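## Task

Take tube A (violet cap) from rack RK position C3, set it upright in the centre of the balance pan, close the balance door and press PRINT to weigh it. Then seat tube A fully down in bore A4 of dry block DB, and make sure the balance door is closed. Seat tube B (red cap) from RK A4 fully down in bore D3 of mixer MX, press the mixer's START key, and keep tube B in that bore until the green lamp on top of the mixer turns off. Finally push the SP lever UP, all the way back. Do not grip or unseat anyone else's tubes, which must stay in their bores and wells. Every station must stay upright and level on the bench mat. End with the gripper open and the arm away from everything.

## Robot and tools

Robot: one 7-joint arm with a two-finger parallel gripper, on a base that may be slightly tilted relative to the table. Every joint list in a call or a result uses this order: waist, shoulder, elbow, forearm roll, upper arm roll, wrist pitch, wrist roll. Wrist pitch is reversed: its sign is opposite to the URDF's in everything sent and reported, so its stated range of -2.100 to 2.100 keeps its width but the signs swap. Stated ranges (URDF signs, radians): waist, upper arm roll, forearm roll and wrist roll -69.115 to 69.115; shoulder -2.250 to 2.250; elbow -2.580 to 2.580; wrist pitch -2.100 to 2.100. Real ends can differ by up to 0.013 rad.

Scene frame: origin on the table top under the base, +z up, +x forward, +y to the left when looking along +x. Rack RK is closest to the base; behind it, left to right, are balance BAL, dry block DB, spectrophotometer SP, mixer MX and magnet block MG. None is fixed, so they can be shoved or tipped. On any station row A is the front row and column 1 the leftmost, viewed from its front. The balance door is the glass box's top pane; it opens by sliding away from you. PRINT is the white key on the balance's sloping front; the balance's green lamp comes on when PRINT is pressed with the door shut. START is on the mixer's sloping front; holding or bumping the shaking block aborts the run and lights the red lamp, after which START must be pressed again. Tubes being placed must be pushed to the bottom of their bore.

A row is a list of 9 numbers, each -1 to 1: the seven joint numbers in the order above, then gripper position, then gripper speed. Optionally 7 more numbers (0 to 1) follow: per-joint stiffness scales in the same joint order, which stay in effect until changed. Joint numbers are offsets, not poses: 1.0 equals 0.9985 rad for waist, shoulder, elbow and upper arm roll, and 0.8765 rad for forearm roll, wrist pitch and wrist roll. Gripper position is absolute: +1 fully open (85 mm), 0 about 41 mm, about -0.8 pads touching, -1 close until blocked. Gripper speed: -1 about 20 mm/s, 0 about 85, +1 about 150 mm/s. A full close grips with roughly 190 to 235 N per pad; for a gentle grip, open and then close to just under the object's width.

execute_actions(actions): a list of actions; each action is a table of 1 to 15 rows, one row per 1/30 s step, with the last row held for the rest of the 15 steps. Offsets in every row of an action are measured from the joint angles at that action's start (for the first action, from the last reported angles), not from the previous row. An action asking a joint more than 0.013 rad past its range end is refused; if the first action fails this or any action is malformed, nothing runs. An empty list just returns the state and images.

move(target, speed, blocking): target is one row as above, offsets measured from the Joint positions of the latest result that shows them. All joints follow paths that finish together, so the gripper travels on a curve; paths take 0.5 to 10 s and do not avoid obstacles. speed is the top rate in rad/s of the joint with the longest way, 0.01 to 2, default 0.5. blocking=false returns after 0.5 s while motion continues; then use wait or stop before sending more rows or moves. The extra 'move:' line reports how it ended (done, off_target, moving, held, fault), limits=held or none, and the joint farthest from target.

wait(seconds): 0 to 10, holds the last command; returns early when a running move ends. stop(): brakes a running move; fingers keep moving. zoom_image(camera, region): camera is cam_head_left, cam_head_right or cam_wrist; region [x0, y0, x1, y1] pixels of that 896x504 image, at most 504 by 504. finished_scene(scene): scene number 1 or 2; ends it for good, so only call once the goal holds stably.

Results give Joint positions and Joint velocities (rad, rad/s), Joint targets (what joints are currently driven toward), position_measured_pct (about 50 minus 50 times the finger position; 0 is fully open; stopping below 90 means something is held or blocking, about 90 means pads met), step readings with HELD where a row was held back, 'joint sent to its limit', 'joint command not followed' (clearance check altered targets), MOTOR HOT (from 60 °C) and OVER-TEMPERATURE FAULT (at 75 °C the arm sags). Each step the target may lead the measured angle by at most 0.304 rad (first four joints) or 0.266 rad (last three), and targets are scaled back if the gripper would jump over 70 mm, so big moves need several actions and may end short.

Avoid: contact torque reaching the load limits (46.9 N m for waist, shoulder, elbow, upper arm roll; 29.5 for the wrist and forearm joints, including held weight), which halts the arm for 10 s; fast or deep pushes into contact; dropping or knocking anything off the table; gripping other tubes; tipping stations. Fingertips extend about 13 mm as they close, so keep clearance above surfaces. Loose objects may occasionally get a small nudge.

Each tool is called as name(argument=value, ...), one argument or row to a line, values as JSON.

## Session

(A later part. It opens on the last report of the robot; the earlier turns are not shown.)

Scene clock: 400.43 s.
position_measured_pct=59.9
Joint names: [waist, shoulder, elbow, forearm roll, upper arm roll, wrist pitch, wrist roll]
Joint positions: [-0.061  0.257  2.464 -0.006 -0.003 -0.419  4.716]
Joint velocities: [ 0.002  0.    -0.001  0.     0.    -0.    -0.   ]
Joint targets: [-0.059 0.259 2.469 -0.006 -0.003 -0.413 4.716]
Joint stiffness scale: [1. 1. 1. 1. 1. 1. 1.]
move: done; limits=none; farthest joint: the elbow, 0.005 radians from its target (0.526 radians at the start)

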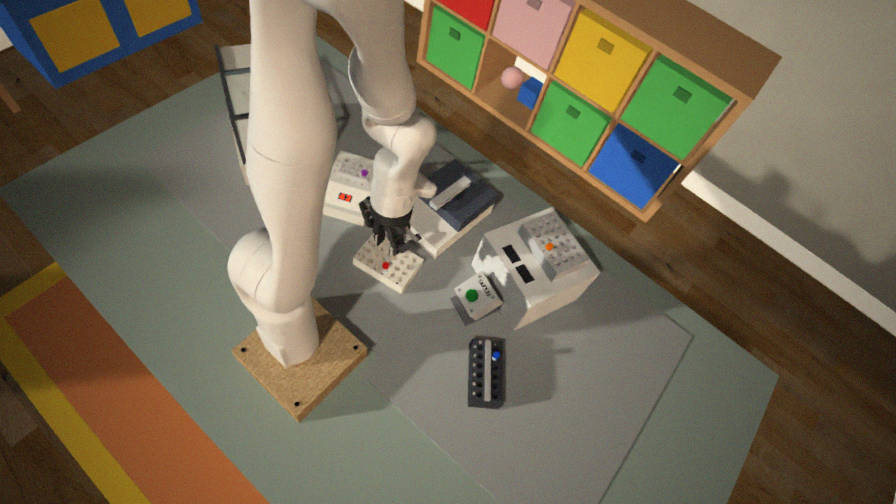

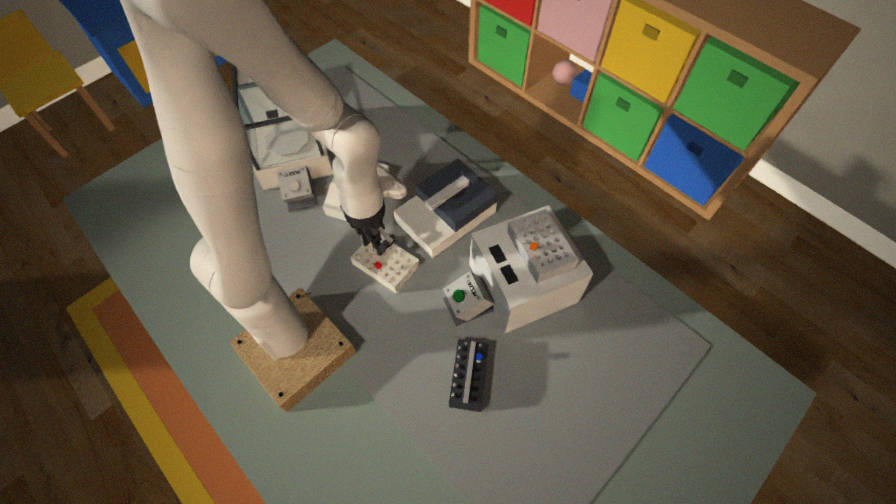

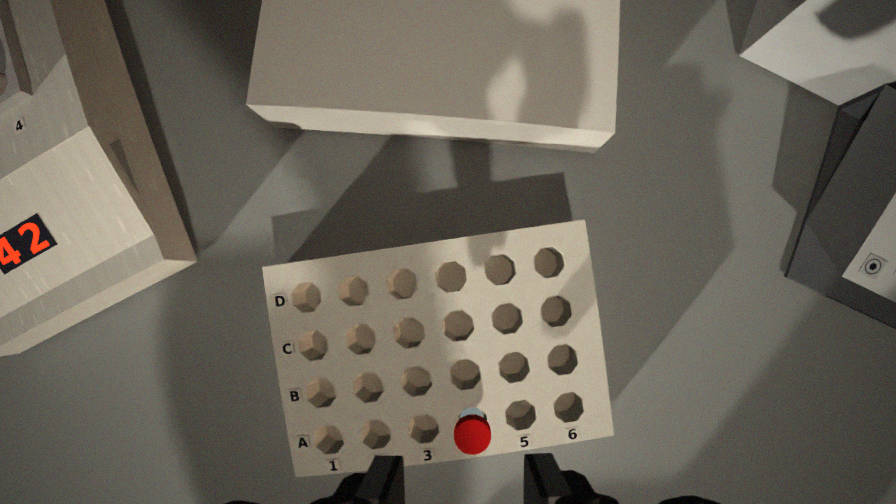

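move(
  target=[0,0.308,0.086,0,0,0.446,0,-0.2,0],
  speed=0.3,
)

execute_actions(
  actions=[
    [[0,0,0,0,0,0,0,-0.62,-0.3]],
    [[0,0,0,0,0,0,0,-0.68,-0.3]],
  ],
)

Scene clock: 407.40 s.
position_measured_pct=59.9
Joint names: [waist, shoulder, elbow, forearm roll, upper arm roll, wrist pitch, wrist roll]
Joint positions: [-0.061  0.562  2.545 -0.006 -0.003 -0.033  4.716]
Joint velocities: [ 0.     0.003 -0.    -0.001 -0.    -0.     0.001]
Joint targets: [-0.061 0.565 2.550 -0.006 -0.003 -0.028 4.716]
Joint stiffness scale: [1. 1. 1. 1. 1. 1. 1.]
move: done; limits=none; farthest joint: the elbow, 0.005 radians from its target (0.086 radians at the start)

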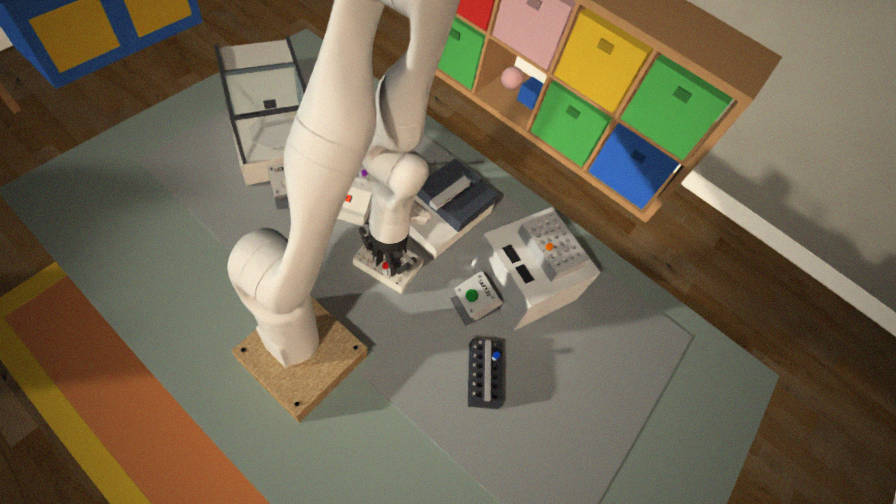

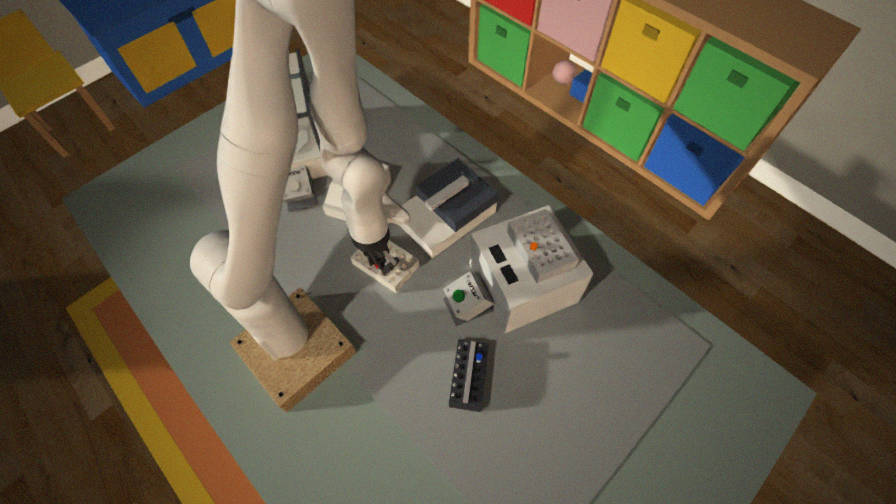

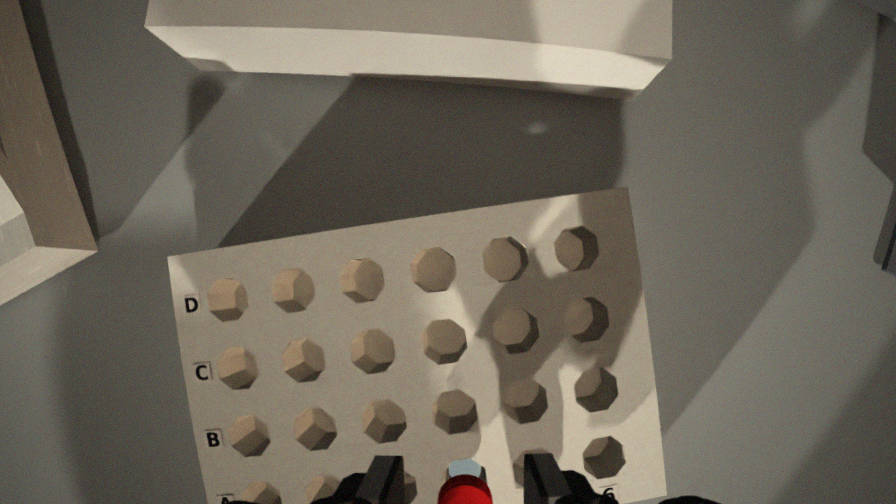

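Scene clock: 408.40 s.
position_measured_pct=81.0
Joint names: [waist, shoulder, elbow, forearm roll, upper arm roll, wrist pitch, wrist roll]
Joint positions: [-0.061  0.562  2.545 -0.006 -0.003 -0.033  4.716]
Joint velocities: [-0.001 -0.     0.001 -0.    -0.     0.    -0.   ]
Joint targets: [-0.061 0.562 2.545 -0.006 -0.003 -0.033 4.716]
Joint stiffness scale: [1. 1. 1. 1. 1. 1. 1.]
Step readings (joint positions; steps 1 to 15: 1st action; 16 to 30: 2nd action):
0: [-0.061 0.562 2.545 -0.006 -0.003 -0.033 4.716]
1: [-0.061 0.562 2.545 -0.006 -0.003 -0.033 4.716]
2: [-0.061 0.562 2.545 -0.006 -0.003 -0.033 4.716]
4: [-0.061 0.562 2.545 -0.006 -0.003 -0.033 4.716]
8: [-0.061 0.562 2.545 -0.006 -0.003 -0.033 4.716]
15: [-0.061 0.562 2.545 -0.006 -0.003 -0.033 4.716]
16: [-0.061 0.562 2.545 -0.006 -0.003 -0.033 4.716]
17: [-0.061 0.562 2.545 -0.006 -0.003 -0.033 4.716]
19: [-0.061 0.562 2.545 -0.006 -0.003 -0.033 4.716]
23: [-0.061 0.562 2.545 -0.006 -0.003 -0.033 4.716]
30: Joint positions above

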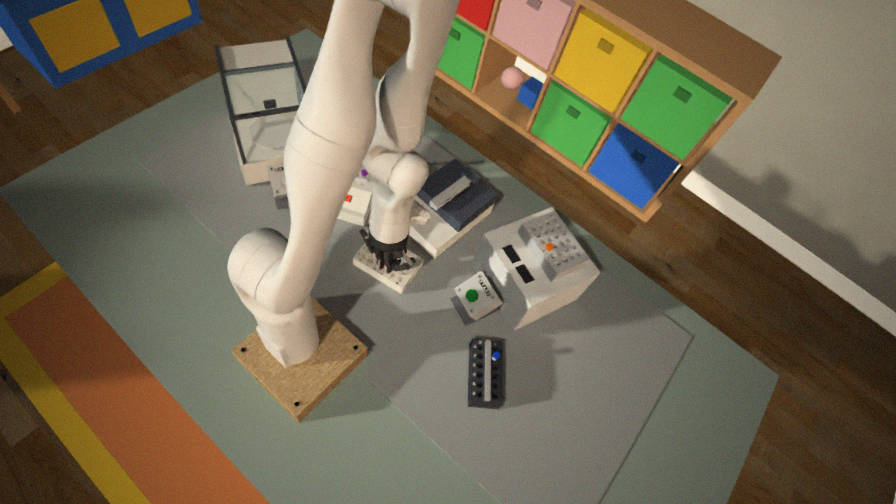

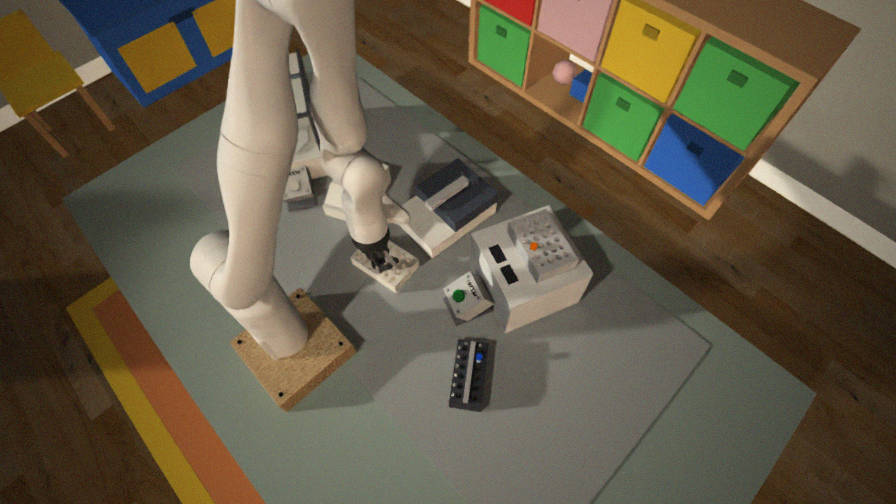

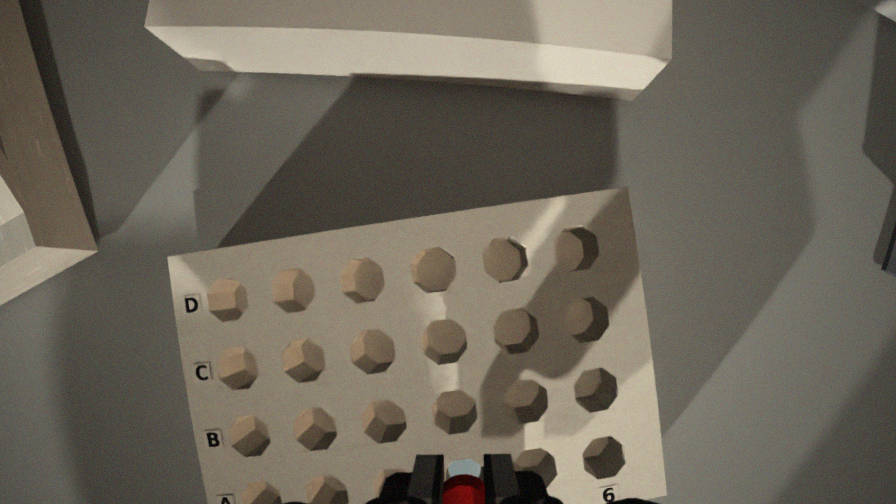

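execute_actions(
  actions=[
    [[0,-0.055,-0.012,0,0,-0.078,0,-0.68,0]],
    [[0,-0.055,-0.016,0,0,-0.078,0,-0.68,0]],
    [[0,-0.055,-0.018,0,0,-0.078,0,-0.68,0]],
  ],
)

move(
  target=[0.2,-0.383,-0.57,0,0,-1,0,-0.68,0],
  speed=0.7,
)

move(
  target=[0.32,0.272,-0.345,0,0,-0.17,0,-0.68,0],
  speed=0.6,
)

Scene clock: 414.37 s.
position_measured_pct=81.0
Joint names: [waist, shoulder, elbow, forearm roll, upper arm roll, wrist pitch, wrist roll]
Joint positions: [-0.061  0.407  2.514 -0.006 -0.003 -0.223  4.716]
Joint velocities: [-0.001 -0.006 -0.001  0.001 -0.    -0.001  0.   ]
Joint targets: [-0.061 0.404 2.509 -0.006 -0.003 -0.228 4.716]
Joint stiffness scale: [1. 1. 1. 1. 1. 1. 1.]
Step readings (joint positions; steps 1 to 15: 1st action; 16 to 30: 2nd action; 31 to 45: 3rd action):
0: [-0.061 0.562 2.545 -0.006 -0.003 -0.033 4.716]
1: [-0.061 0.561 2.545 -0.006 -0.003 -0.035 4.716]
2: [-0.061 0.553 2.544 -0.006 -0.003 -0.049 4.716]
4: [-0.061 0.534 2.540 -0.006 -0.003 -0.080 4.716]
8: [-0.061 0.517 2.539 -0.006 -0.003 -0.095 4.716]
15: [-0.061 0.511 2.539 -0.006 -0.003 -0.097 4.716]
16: [-0.061 0.509 2.538 -0.006 -0.003 -0.100 4.716]
17: [-0.061 0.501 2.535 -0.006 -0.003 -0.116 4.716]
19: [-0.061 0.482 2.531 -0.006 -0.003 -0.146 4.716]
23: [-0.061 0.465 2.528 -0.006 -0.003 -0.159 4.716]
30: [-0.061 0.459 2.527 -0.006 -0.003 -0.160 4.716]
31: [-0.061 0.457 2.527 -0.006 -0.003 -0.163 4.716]
32: [-0.061 0.449 2.524 -0.006 -0.003 -0.179 4.716]
34: [-0.061 0.430 2.518 -0.006 -0.003 -0.209 4.716]
38: [-0.061 0.413 2.515 -0.006 -0.003 -0.222 4.716]
45: Joint positions above

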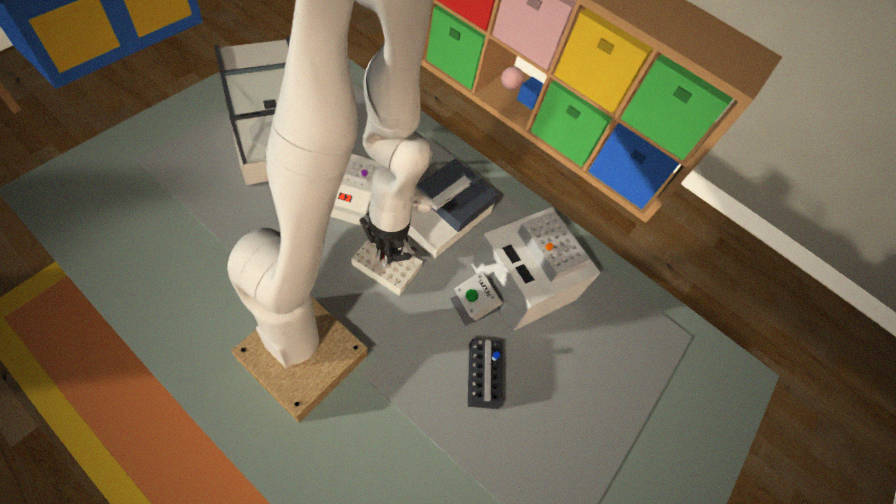

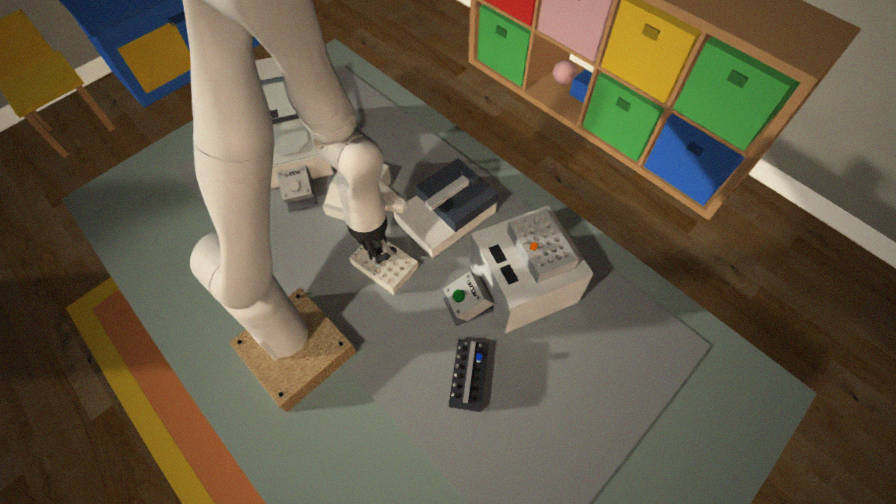

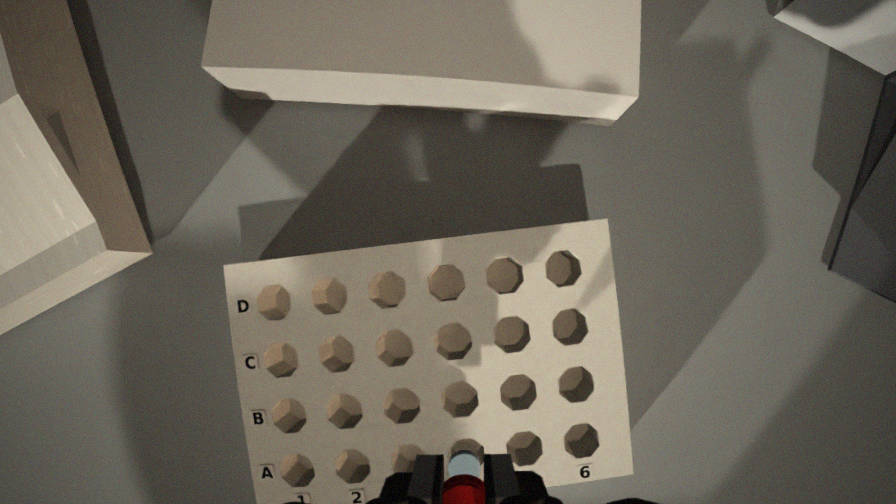

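Scene clock: 416.23 s.
position_measured_pct=81.0
Joint names: [waist, shoulder, elbow, forearm roll, upper arm roll, wrist pitch, wrist roll]
Joint positions: [ 0.136  0.027  1.95  -0.006 -0.003 -1.094  4.716]
Joint velocities: [ 0.002 -0.002 -0.001 -0.001  0.    -0.    -0.   ]
Joint targets: [0.139 0.024 1.945 -0.006 -0.003 -1.100 4.716]
Joint stiffness scale: [1. 1. 1. 1. 1. 1. 1.]
move: done; limits=none; farthest joint: the elbow, 0.005 radians from its target (0.569 radians at the start)

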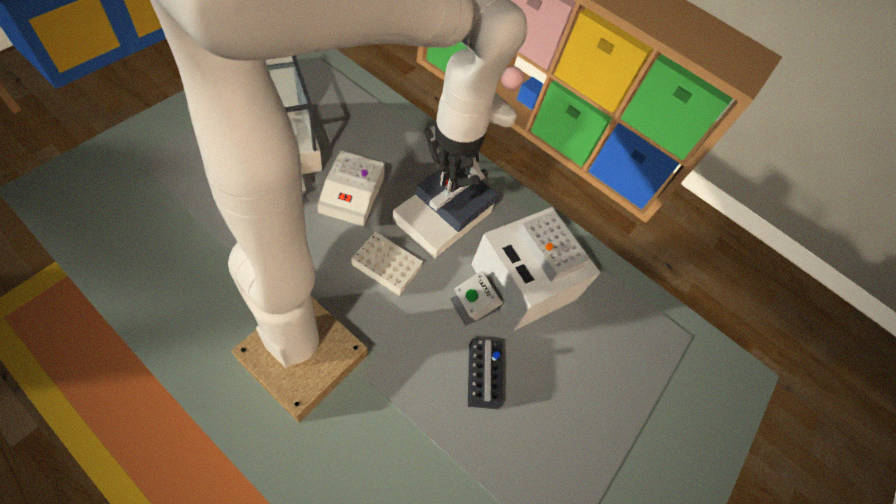

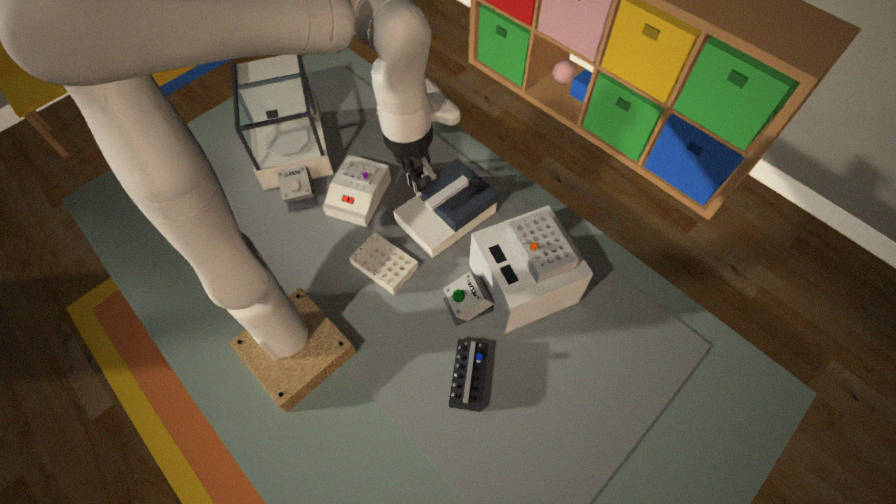

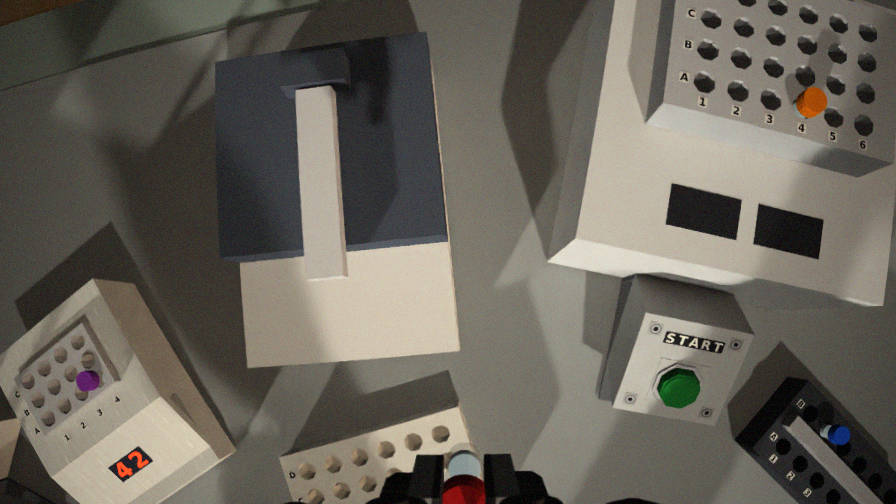

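Scene clock: 417.50 s.
position_measured_pct=81.0
Joint names: [waist, shoulder, elbow, forearm roll, upper arm roll, wrist pitch, wrist roll]
Joint positions: [ 0.453  0.296  1.61  -0.006 -0.003 -1.238  4.716]
Joint velocities: [ 0.001  0.001  0.    -0.     0.001  0.     0.   ]
Joint targets: [0.455 0.298 1.606 -0.006 -0.003 -1.243 4.716]
Joint stiffness scale: [1. 1. 1. 1. 1. 1. 1.]
move: done; limits=none; farthest joint: the elbow, 0.005 radians from its target (0.345 radians at the start)

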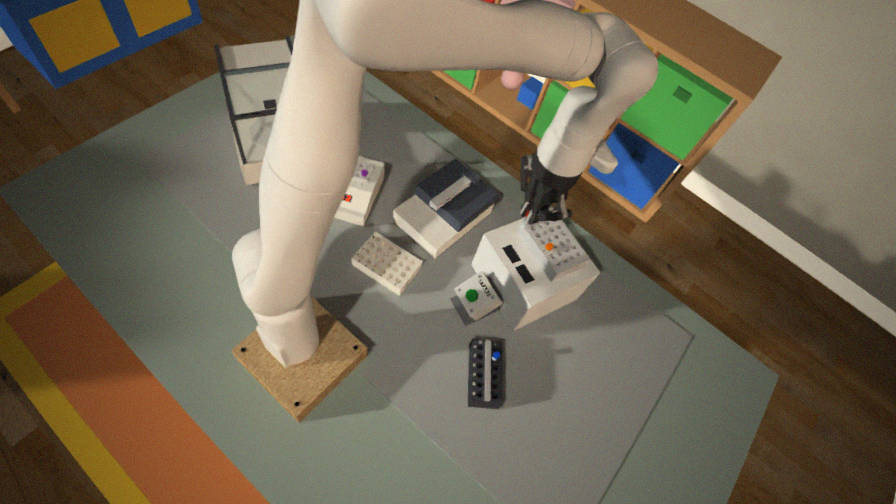

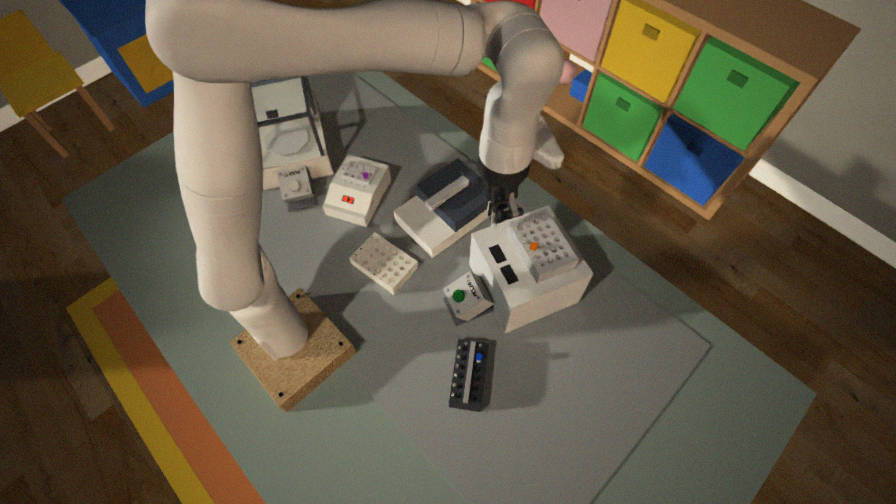

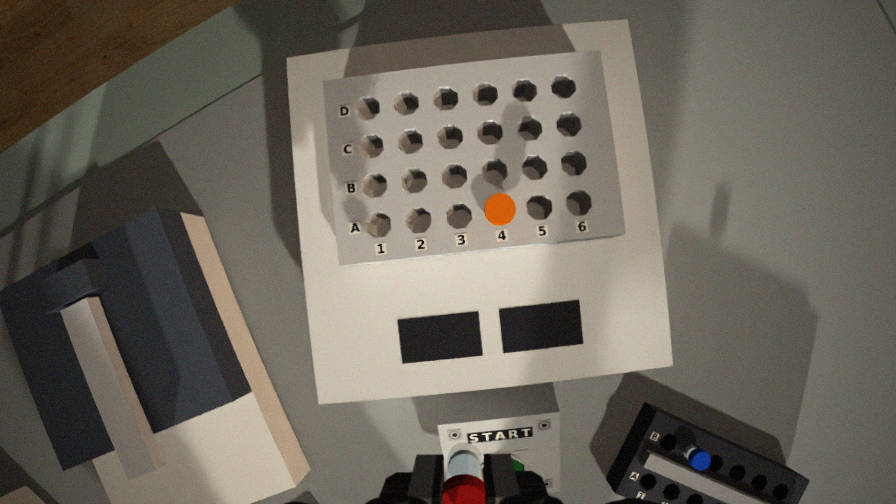

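move(
  target=[-0.027,0.397,-0.494,0,0,-0.113,0,-0.68,0],
)

Scene clock: 426.63 s.
position_measured_pct=81.0
Joint names: [waist, shoulder, elbow, forearm roll, upper arm roll, wrist pitch, wrist roll]
Joint positions: [ 0.428  0.69   1.122 -0.006 -0.003 -1.332  4.716]
Joint velocities: [ 0.     0.002 -0.002 -0.001 -0.    -0.001  0.001]
Joint targets: [0.426 0.693 1.117 -0.006 -0.003 -1.337 4.716]
Joint stiffness scale: [1. 1. 1. 1. 1. 1. 1.]
move: done; limits=none; farthest joint: the elbow, 0.005 radians from its target (0.494 radians at the start)

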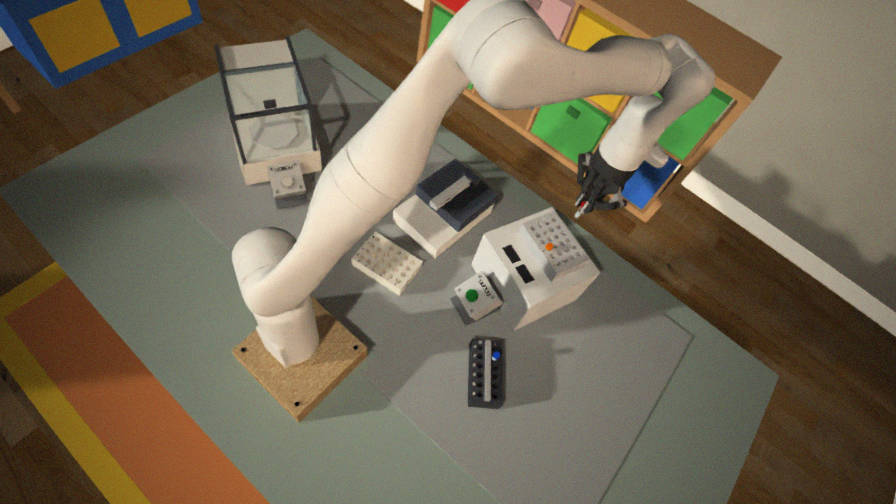

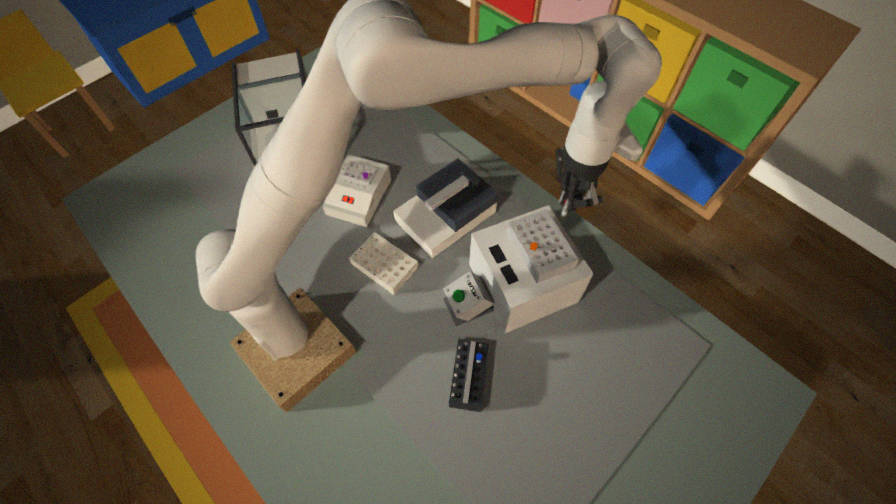

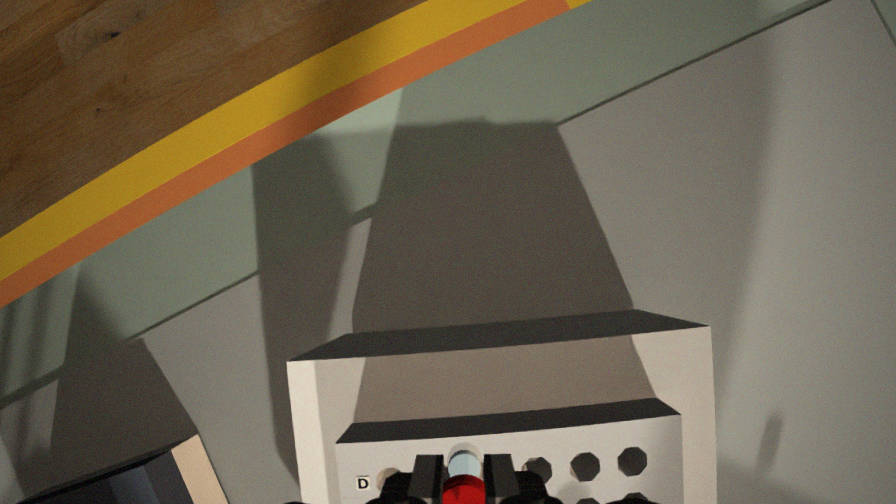

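move(
  target=[0.017,-0.037,0.184,0,0,0.174,0,-0.68,0],
  speed=0.3,
)

Scene clock: 431.93 s.
position_measured_pct=81.0
Joint names: [waist, shoulder, elbow, forearm roll, upper arm roll, wrist pitch, wrist roll]
Joint positions: [ 0.443  0.656  1.301 -0.006 -0.003 -1.185  4.716]
Joint velocities: [ 0.002 -0.002  0.001  0.    -0.    -0.001  0.   ]
Joint targets: [0.445 0.653 1.306 -0.006 -0.003 -1.179 4.716]
Joint stiffness scale: [1. 1. 1. 1. 1. 1. 1.]
move: done; limits=none; farthest joint: the elbow, 0.005 radians from its target (0.184 radians at the start)

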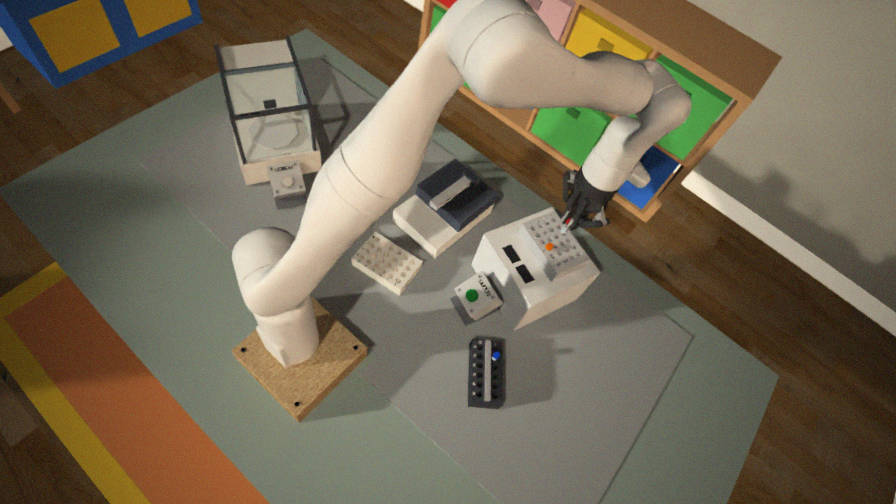

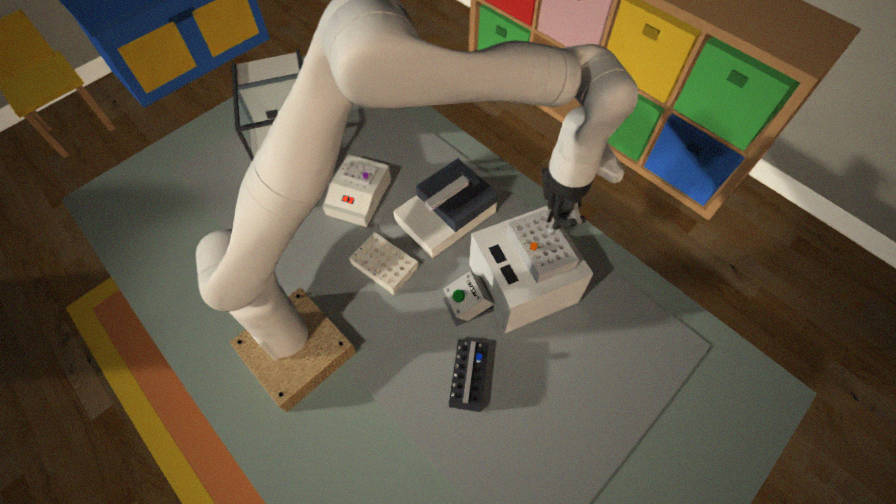

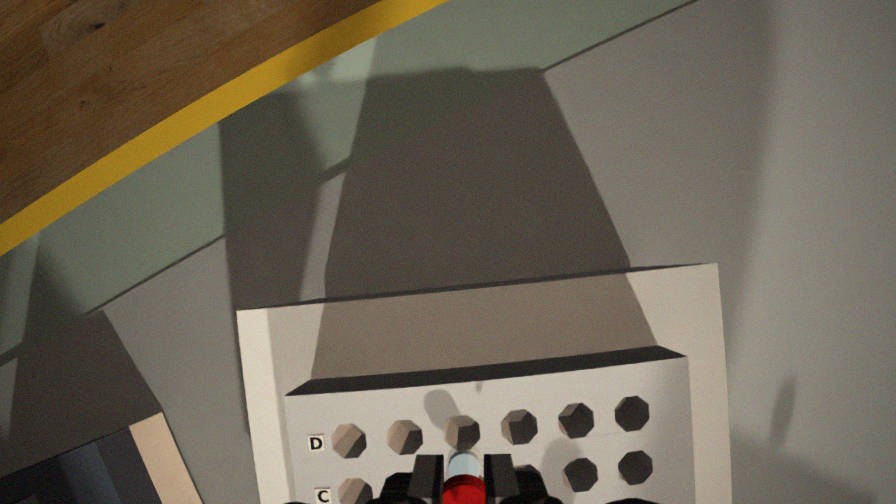

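move(
  target=[-0.005,0.026,0.014,0,0,0.043,0,-0.68,0],
  speed=0.1,
)

zoom_image(
  camera="cam_wrist",
  region=[340,354,580,504],
)

Scene clock: 437.97 s.
position_measured_pct=81.0
Joint names: [waist, shoulder, elbow, forearm roll, upper arm roll, wrist pitch, wrist roll]
Joint positions: [ 0.441  0.668  1.304 -0.006 -0.003 -1.155  4.716]
Joint velocities: [ 0.001  0.     0.001 -0.     0.001  0.001 -0.   ]
Joint targets: [0.438 0.682 1.315 -0.006 -0.003 -1.147 4.716]
Joint stiffness scale: [1. 1. 1. 1. 1. 1. 1.]
move: off_target; limits=none; farthest joint: the shoulder, 0.014 radians from its target (0.027 radians at the start)

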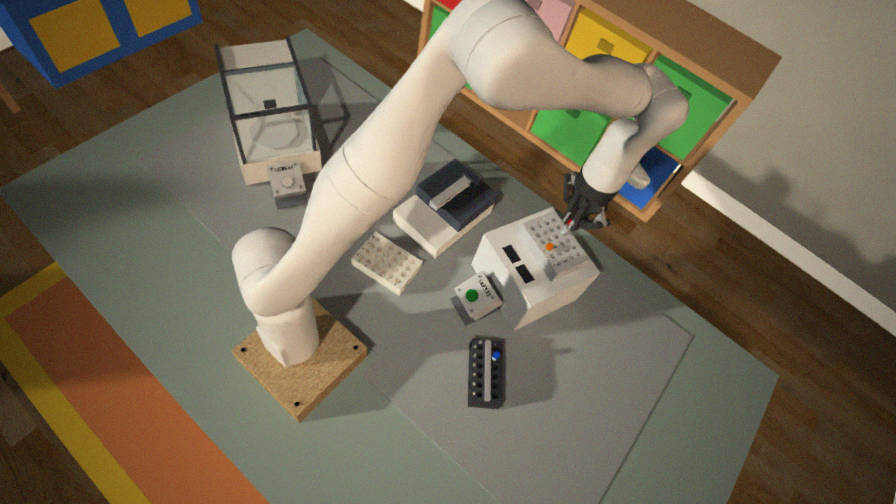

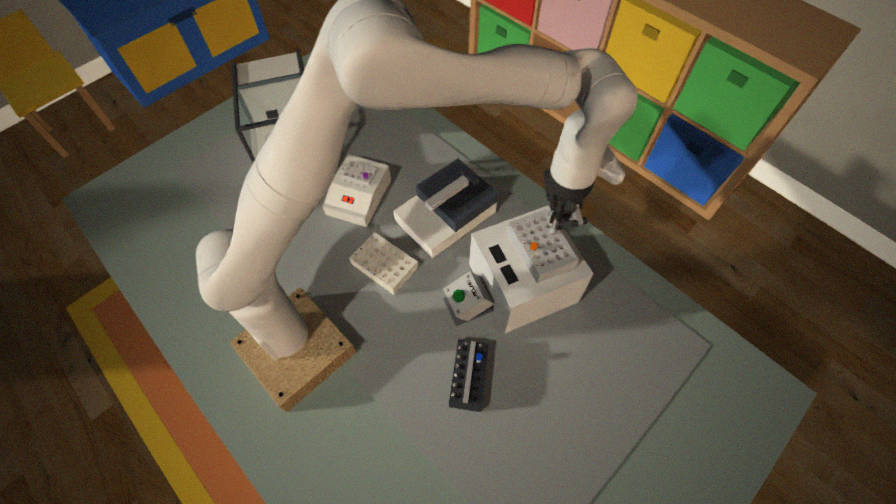

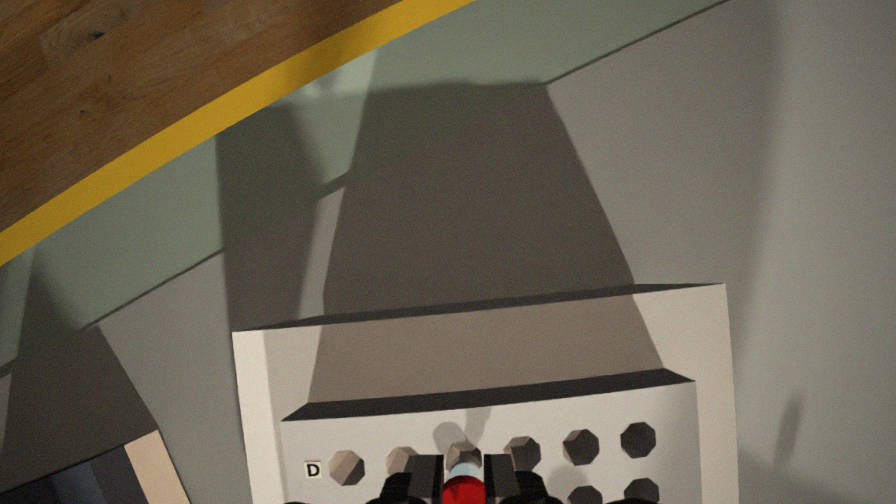

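Region (340, 354, 580, 504) of cam_wrist's 896x504 image, scaled by 2.100; it fills the top 315 rows of this view, and the rest is white.

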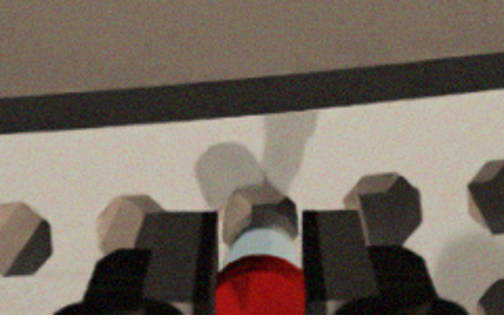

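execute_actions(
  actions=[
    [[0,-0.008,0,0,0,-0.008,0,-0.68,0]],
    [[0,0.013,-0.026,0,0,-0.018,0,-0.68,0]],
  ],
)

zoom_image(
  camera="cam_wrist",
  region=[340,354,580,504],
)

Scene clock: 443.80 s.
position_measured_pct=81.0
Joint names: [waist, shoulder, elbow, forearm roll, upper arm roll, wrist pitch, wrist roll]
Joint positions: [ 0.441  0.673  1.283 -0.006 -0.003 -1.168  4.716]
Joint velocities: [ 0.001  0.002 -0.    -0.    -0.    -0.     0.001]
Joint targets: [0.441 0.675 1.278 -0.006 -0.003 -1.173 4.716]
Joint stiffness scale: [1. 1. 1. 1. 1. 1. 1.]
Step readings (joint positions; steps 1 to 15: 1st action; 16 to 30: 2nd action):
0: [0.441 0.668 1.304 -0.006 -0.003 -1.155 4.716]
1: [0.441 0.667 1.304 -0.006 -0.003 -1.156 4.716]
2: [0.441 0.665 1.304 -0.006 -0.003 -1.157 4.716]
4: [0.441 0.663 1.304 -0.006 -0.003 -1.157 4.716]
8: [0.441 0.662 1.304 -0.006 -0.003 -1.157 4.716]
15: [0.441 0.662 1.304 -0.006 -0.003 -1.157 4.716]
16: [0.441 0.663 1.302 -0.006 -0.003 -1.159 4.716]
17: [0.441 0.665 1.296 -0.006 -0.003 -1.163 4.716]
19: [0.441 0.669 1.288 -0.006 -0.003 -1.166 4.716]
23: [0.441 0.672 1.284 -0.006 -0.003 -1.168 4.716]
30: Joint positions above

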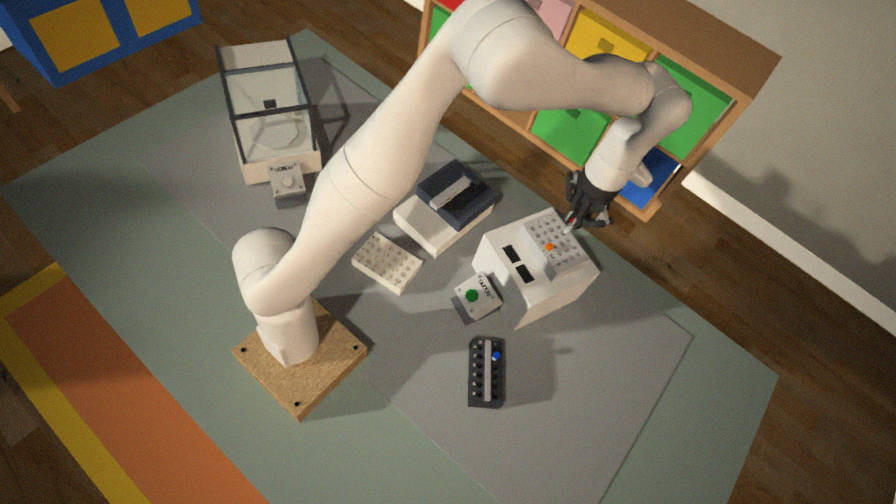

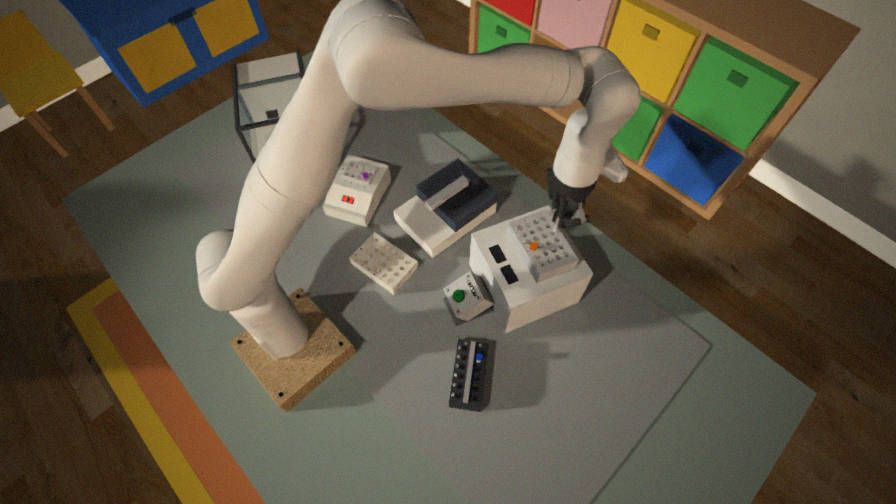

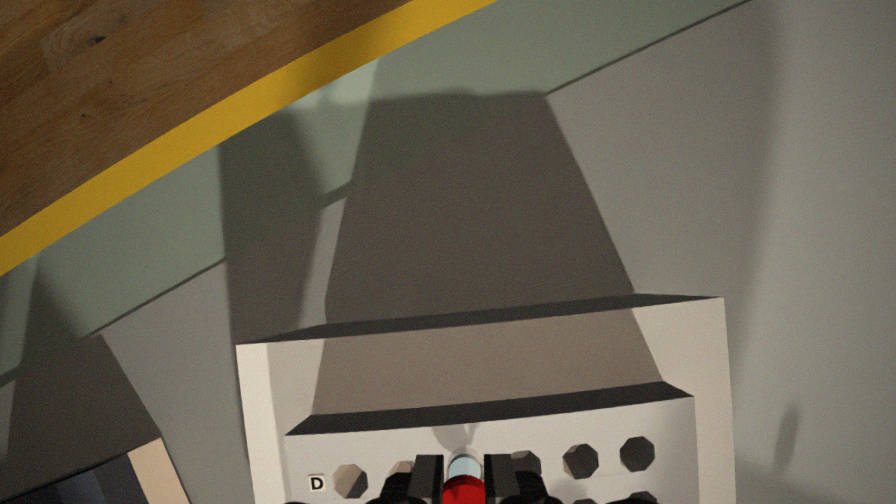

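Region (340, 354, 580, 504) of cam_wrist's 896x504 image, scaled by 2.100; it fills the top 315 rows of this view, and the rest is white.

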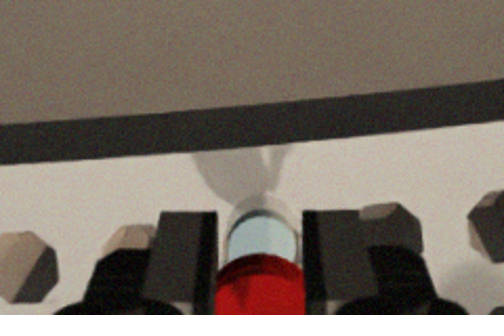

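execute_actions(
  actions=[
    [[0,0,0,0,0,-0.018,0,-0.68,0]],
    [[0,0.007,0.012,0,0,0.018,0,-0.68,0]],
    [[0,0.007,0.012,0,0,0.018,0,-0.68,0]],
  ],
)

zoom_image(
  camera="cam_wrist",
  region=[340,354,580,504],
)

Scene clock: 452.00 s.
position_measured_pct=81.0
Joint names: [waist, shoulder, elbow, forearm roll, upper arm roll, wrist pitch, wrist roll]
Joint positions: [ 0.441  0.683  1.297 -0.006 -0.003 -1.157  4.716]
Joint velocities: [-0.     0.001  0.     0.     0.     0.    -0.   ]
Joint targets: [0.441 0.685 1.302 -0.006 -0.003 -1.152 4.716]
Joint stiffness scale: [1. 1. 1. 1. 1. 1. 1.]
Step readings (joint positions; steps 1 to 15: 1st action; 16 to 30: 2nd action; 31 to 45: 3rd action):
0: [0.441 0.673 1.283 -0.006 -0.003 -1.168 4.716]
1: [0.441 0.673 1.283 -0.006 -0.003 -1.170 4.716]
2: [0.441 0.673 1.283 -0.006 -0.003 -1.173 4.716]
4: [0.441 0.673 1.283 -0.006 -0.003 -1.177 4.716]
8: [0.441 0.673 1.283 -0.006 -0.003 -1.178 4.716]
15: [0.441 0.673 1.283 -0.006 -0.003 -1.178 4.716]
16: [0.441 0.673 1.284 -0.006 -0.003 -1.177 4.716]
17: [0.441 0.674 1.285 -0.006 -0.003 -1.174 4.716]
19: [0.441 0.676 1.288 -0.006 -0.003 -1.170 4.716]
23: [0.441 0.677 1.290 -0.006 -0.003 -1.168 4.716]
30: [0.441 0.678 1.290 -0.006 -0.003 -1.168 4.716]
31: [0.441 0.678 1.291 -0.006 -0.003 -1.166 4.716]
32: [0.441 0.679 1.293 -0.006 -0.003 -1.162 4.716]
34: [0.441 0.681 1.296 -0.006 -0.003 -1.159 4.716]
38: [0.441 0.682 1.297 -0.006 -0.003 -1.157 4.716]
45: Joint positions above

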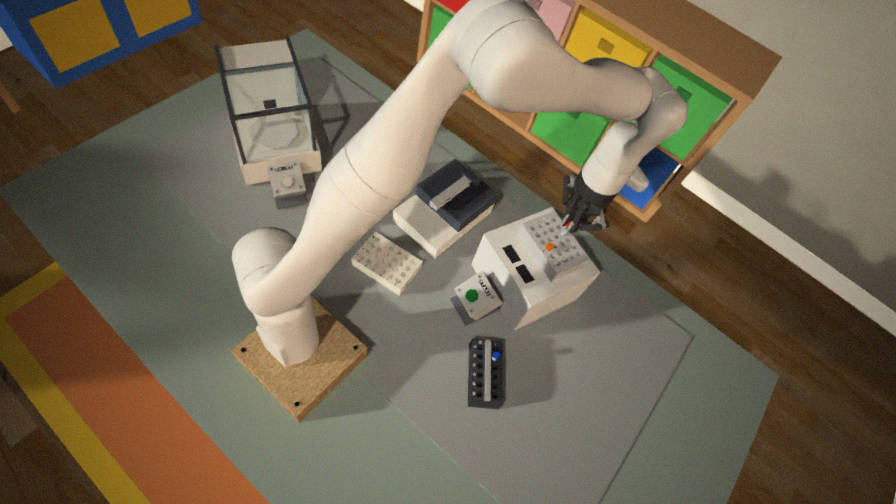

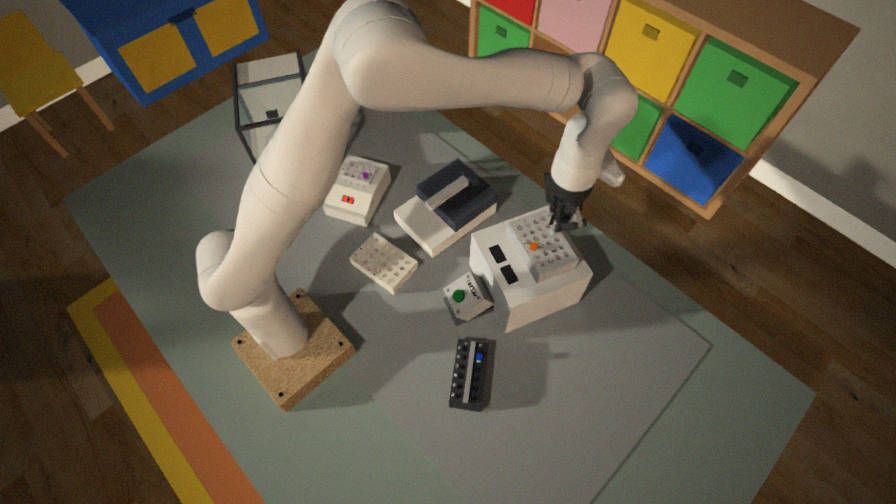

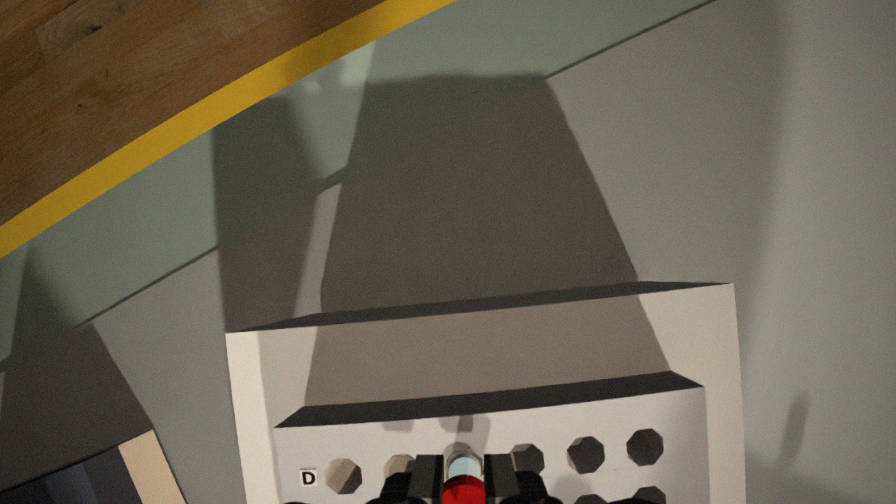

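Region (340, 354, 580, 504) of cam_wrist's 896x504 image, scaled by 2.100; it fills the top 315 rows of this view, and the rest is white.

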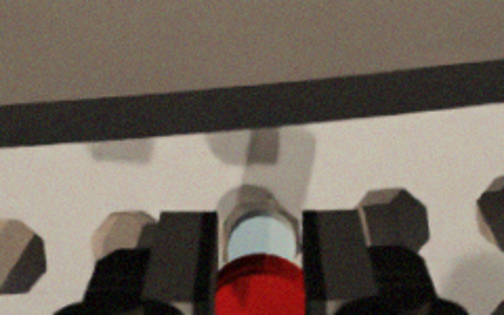

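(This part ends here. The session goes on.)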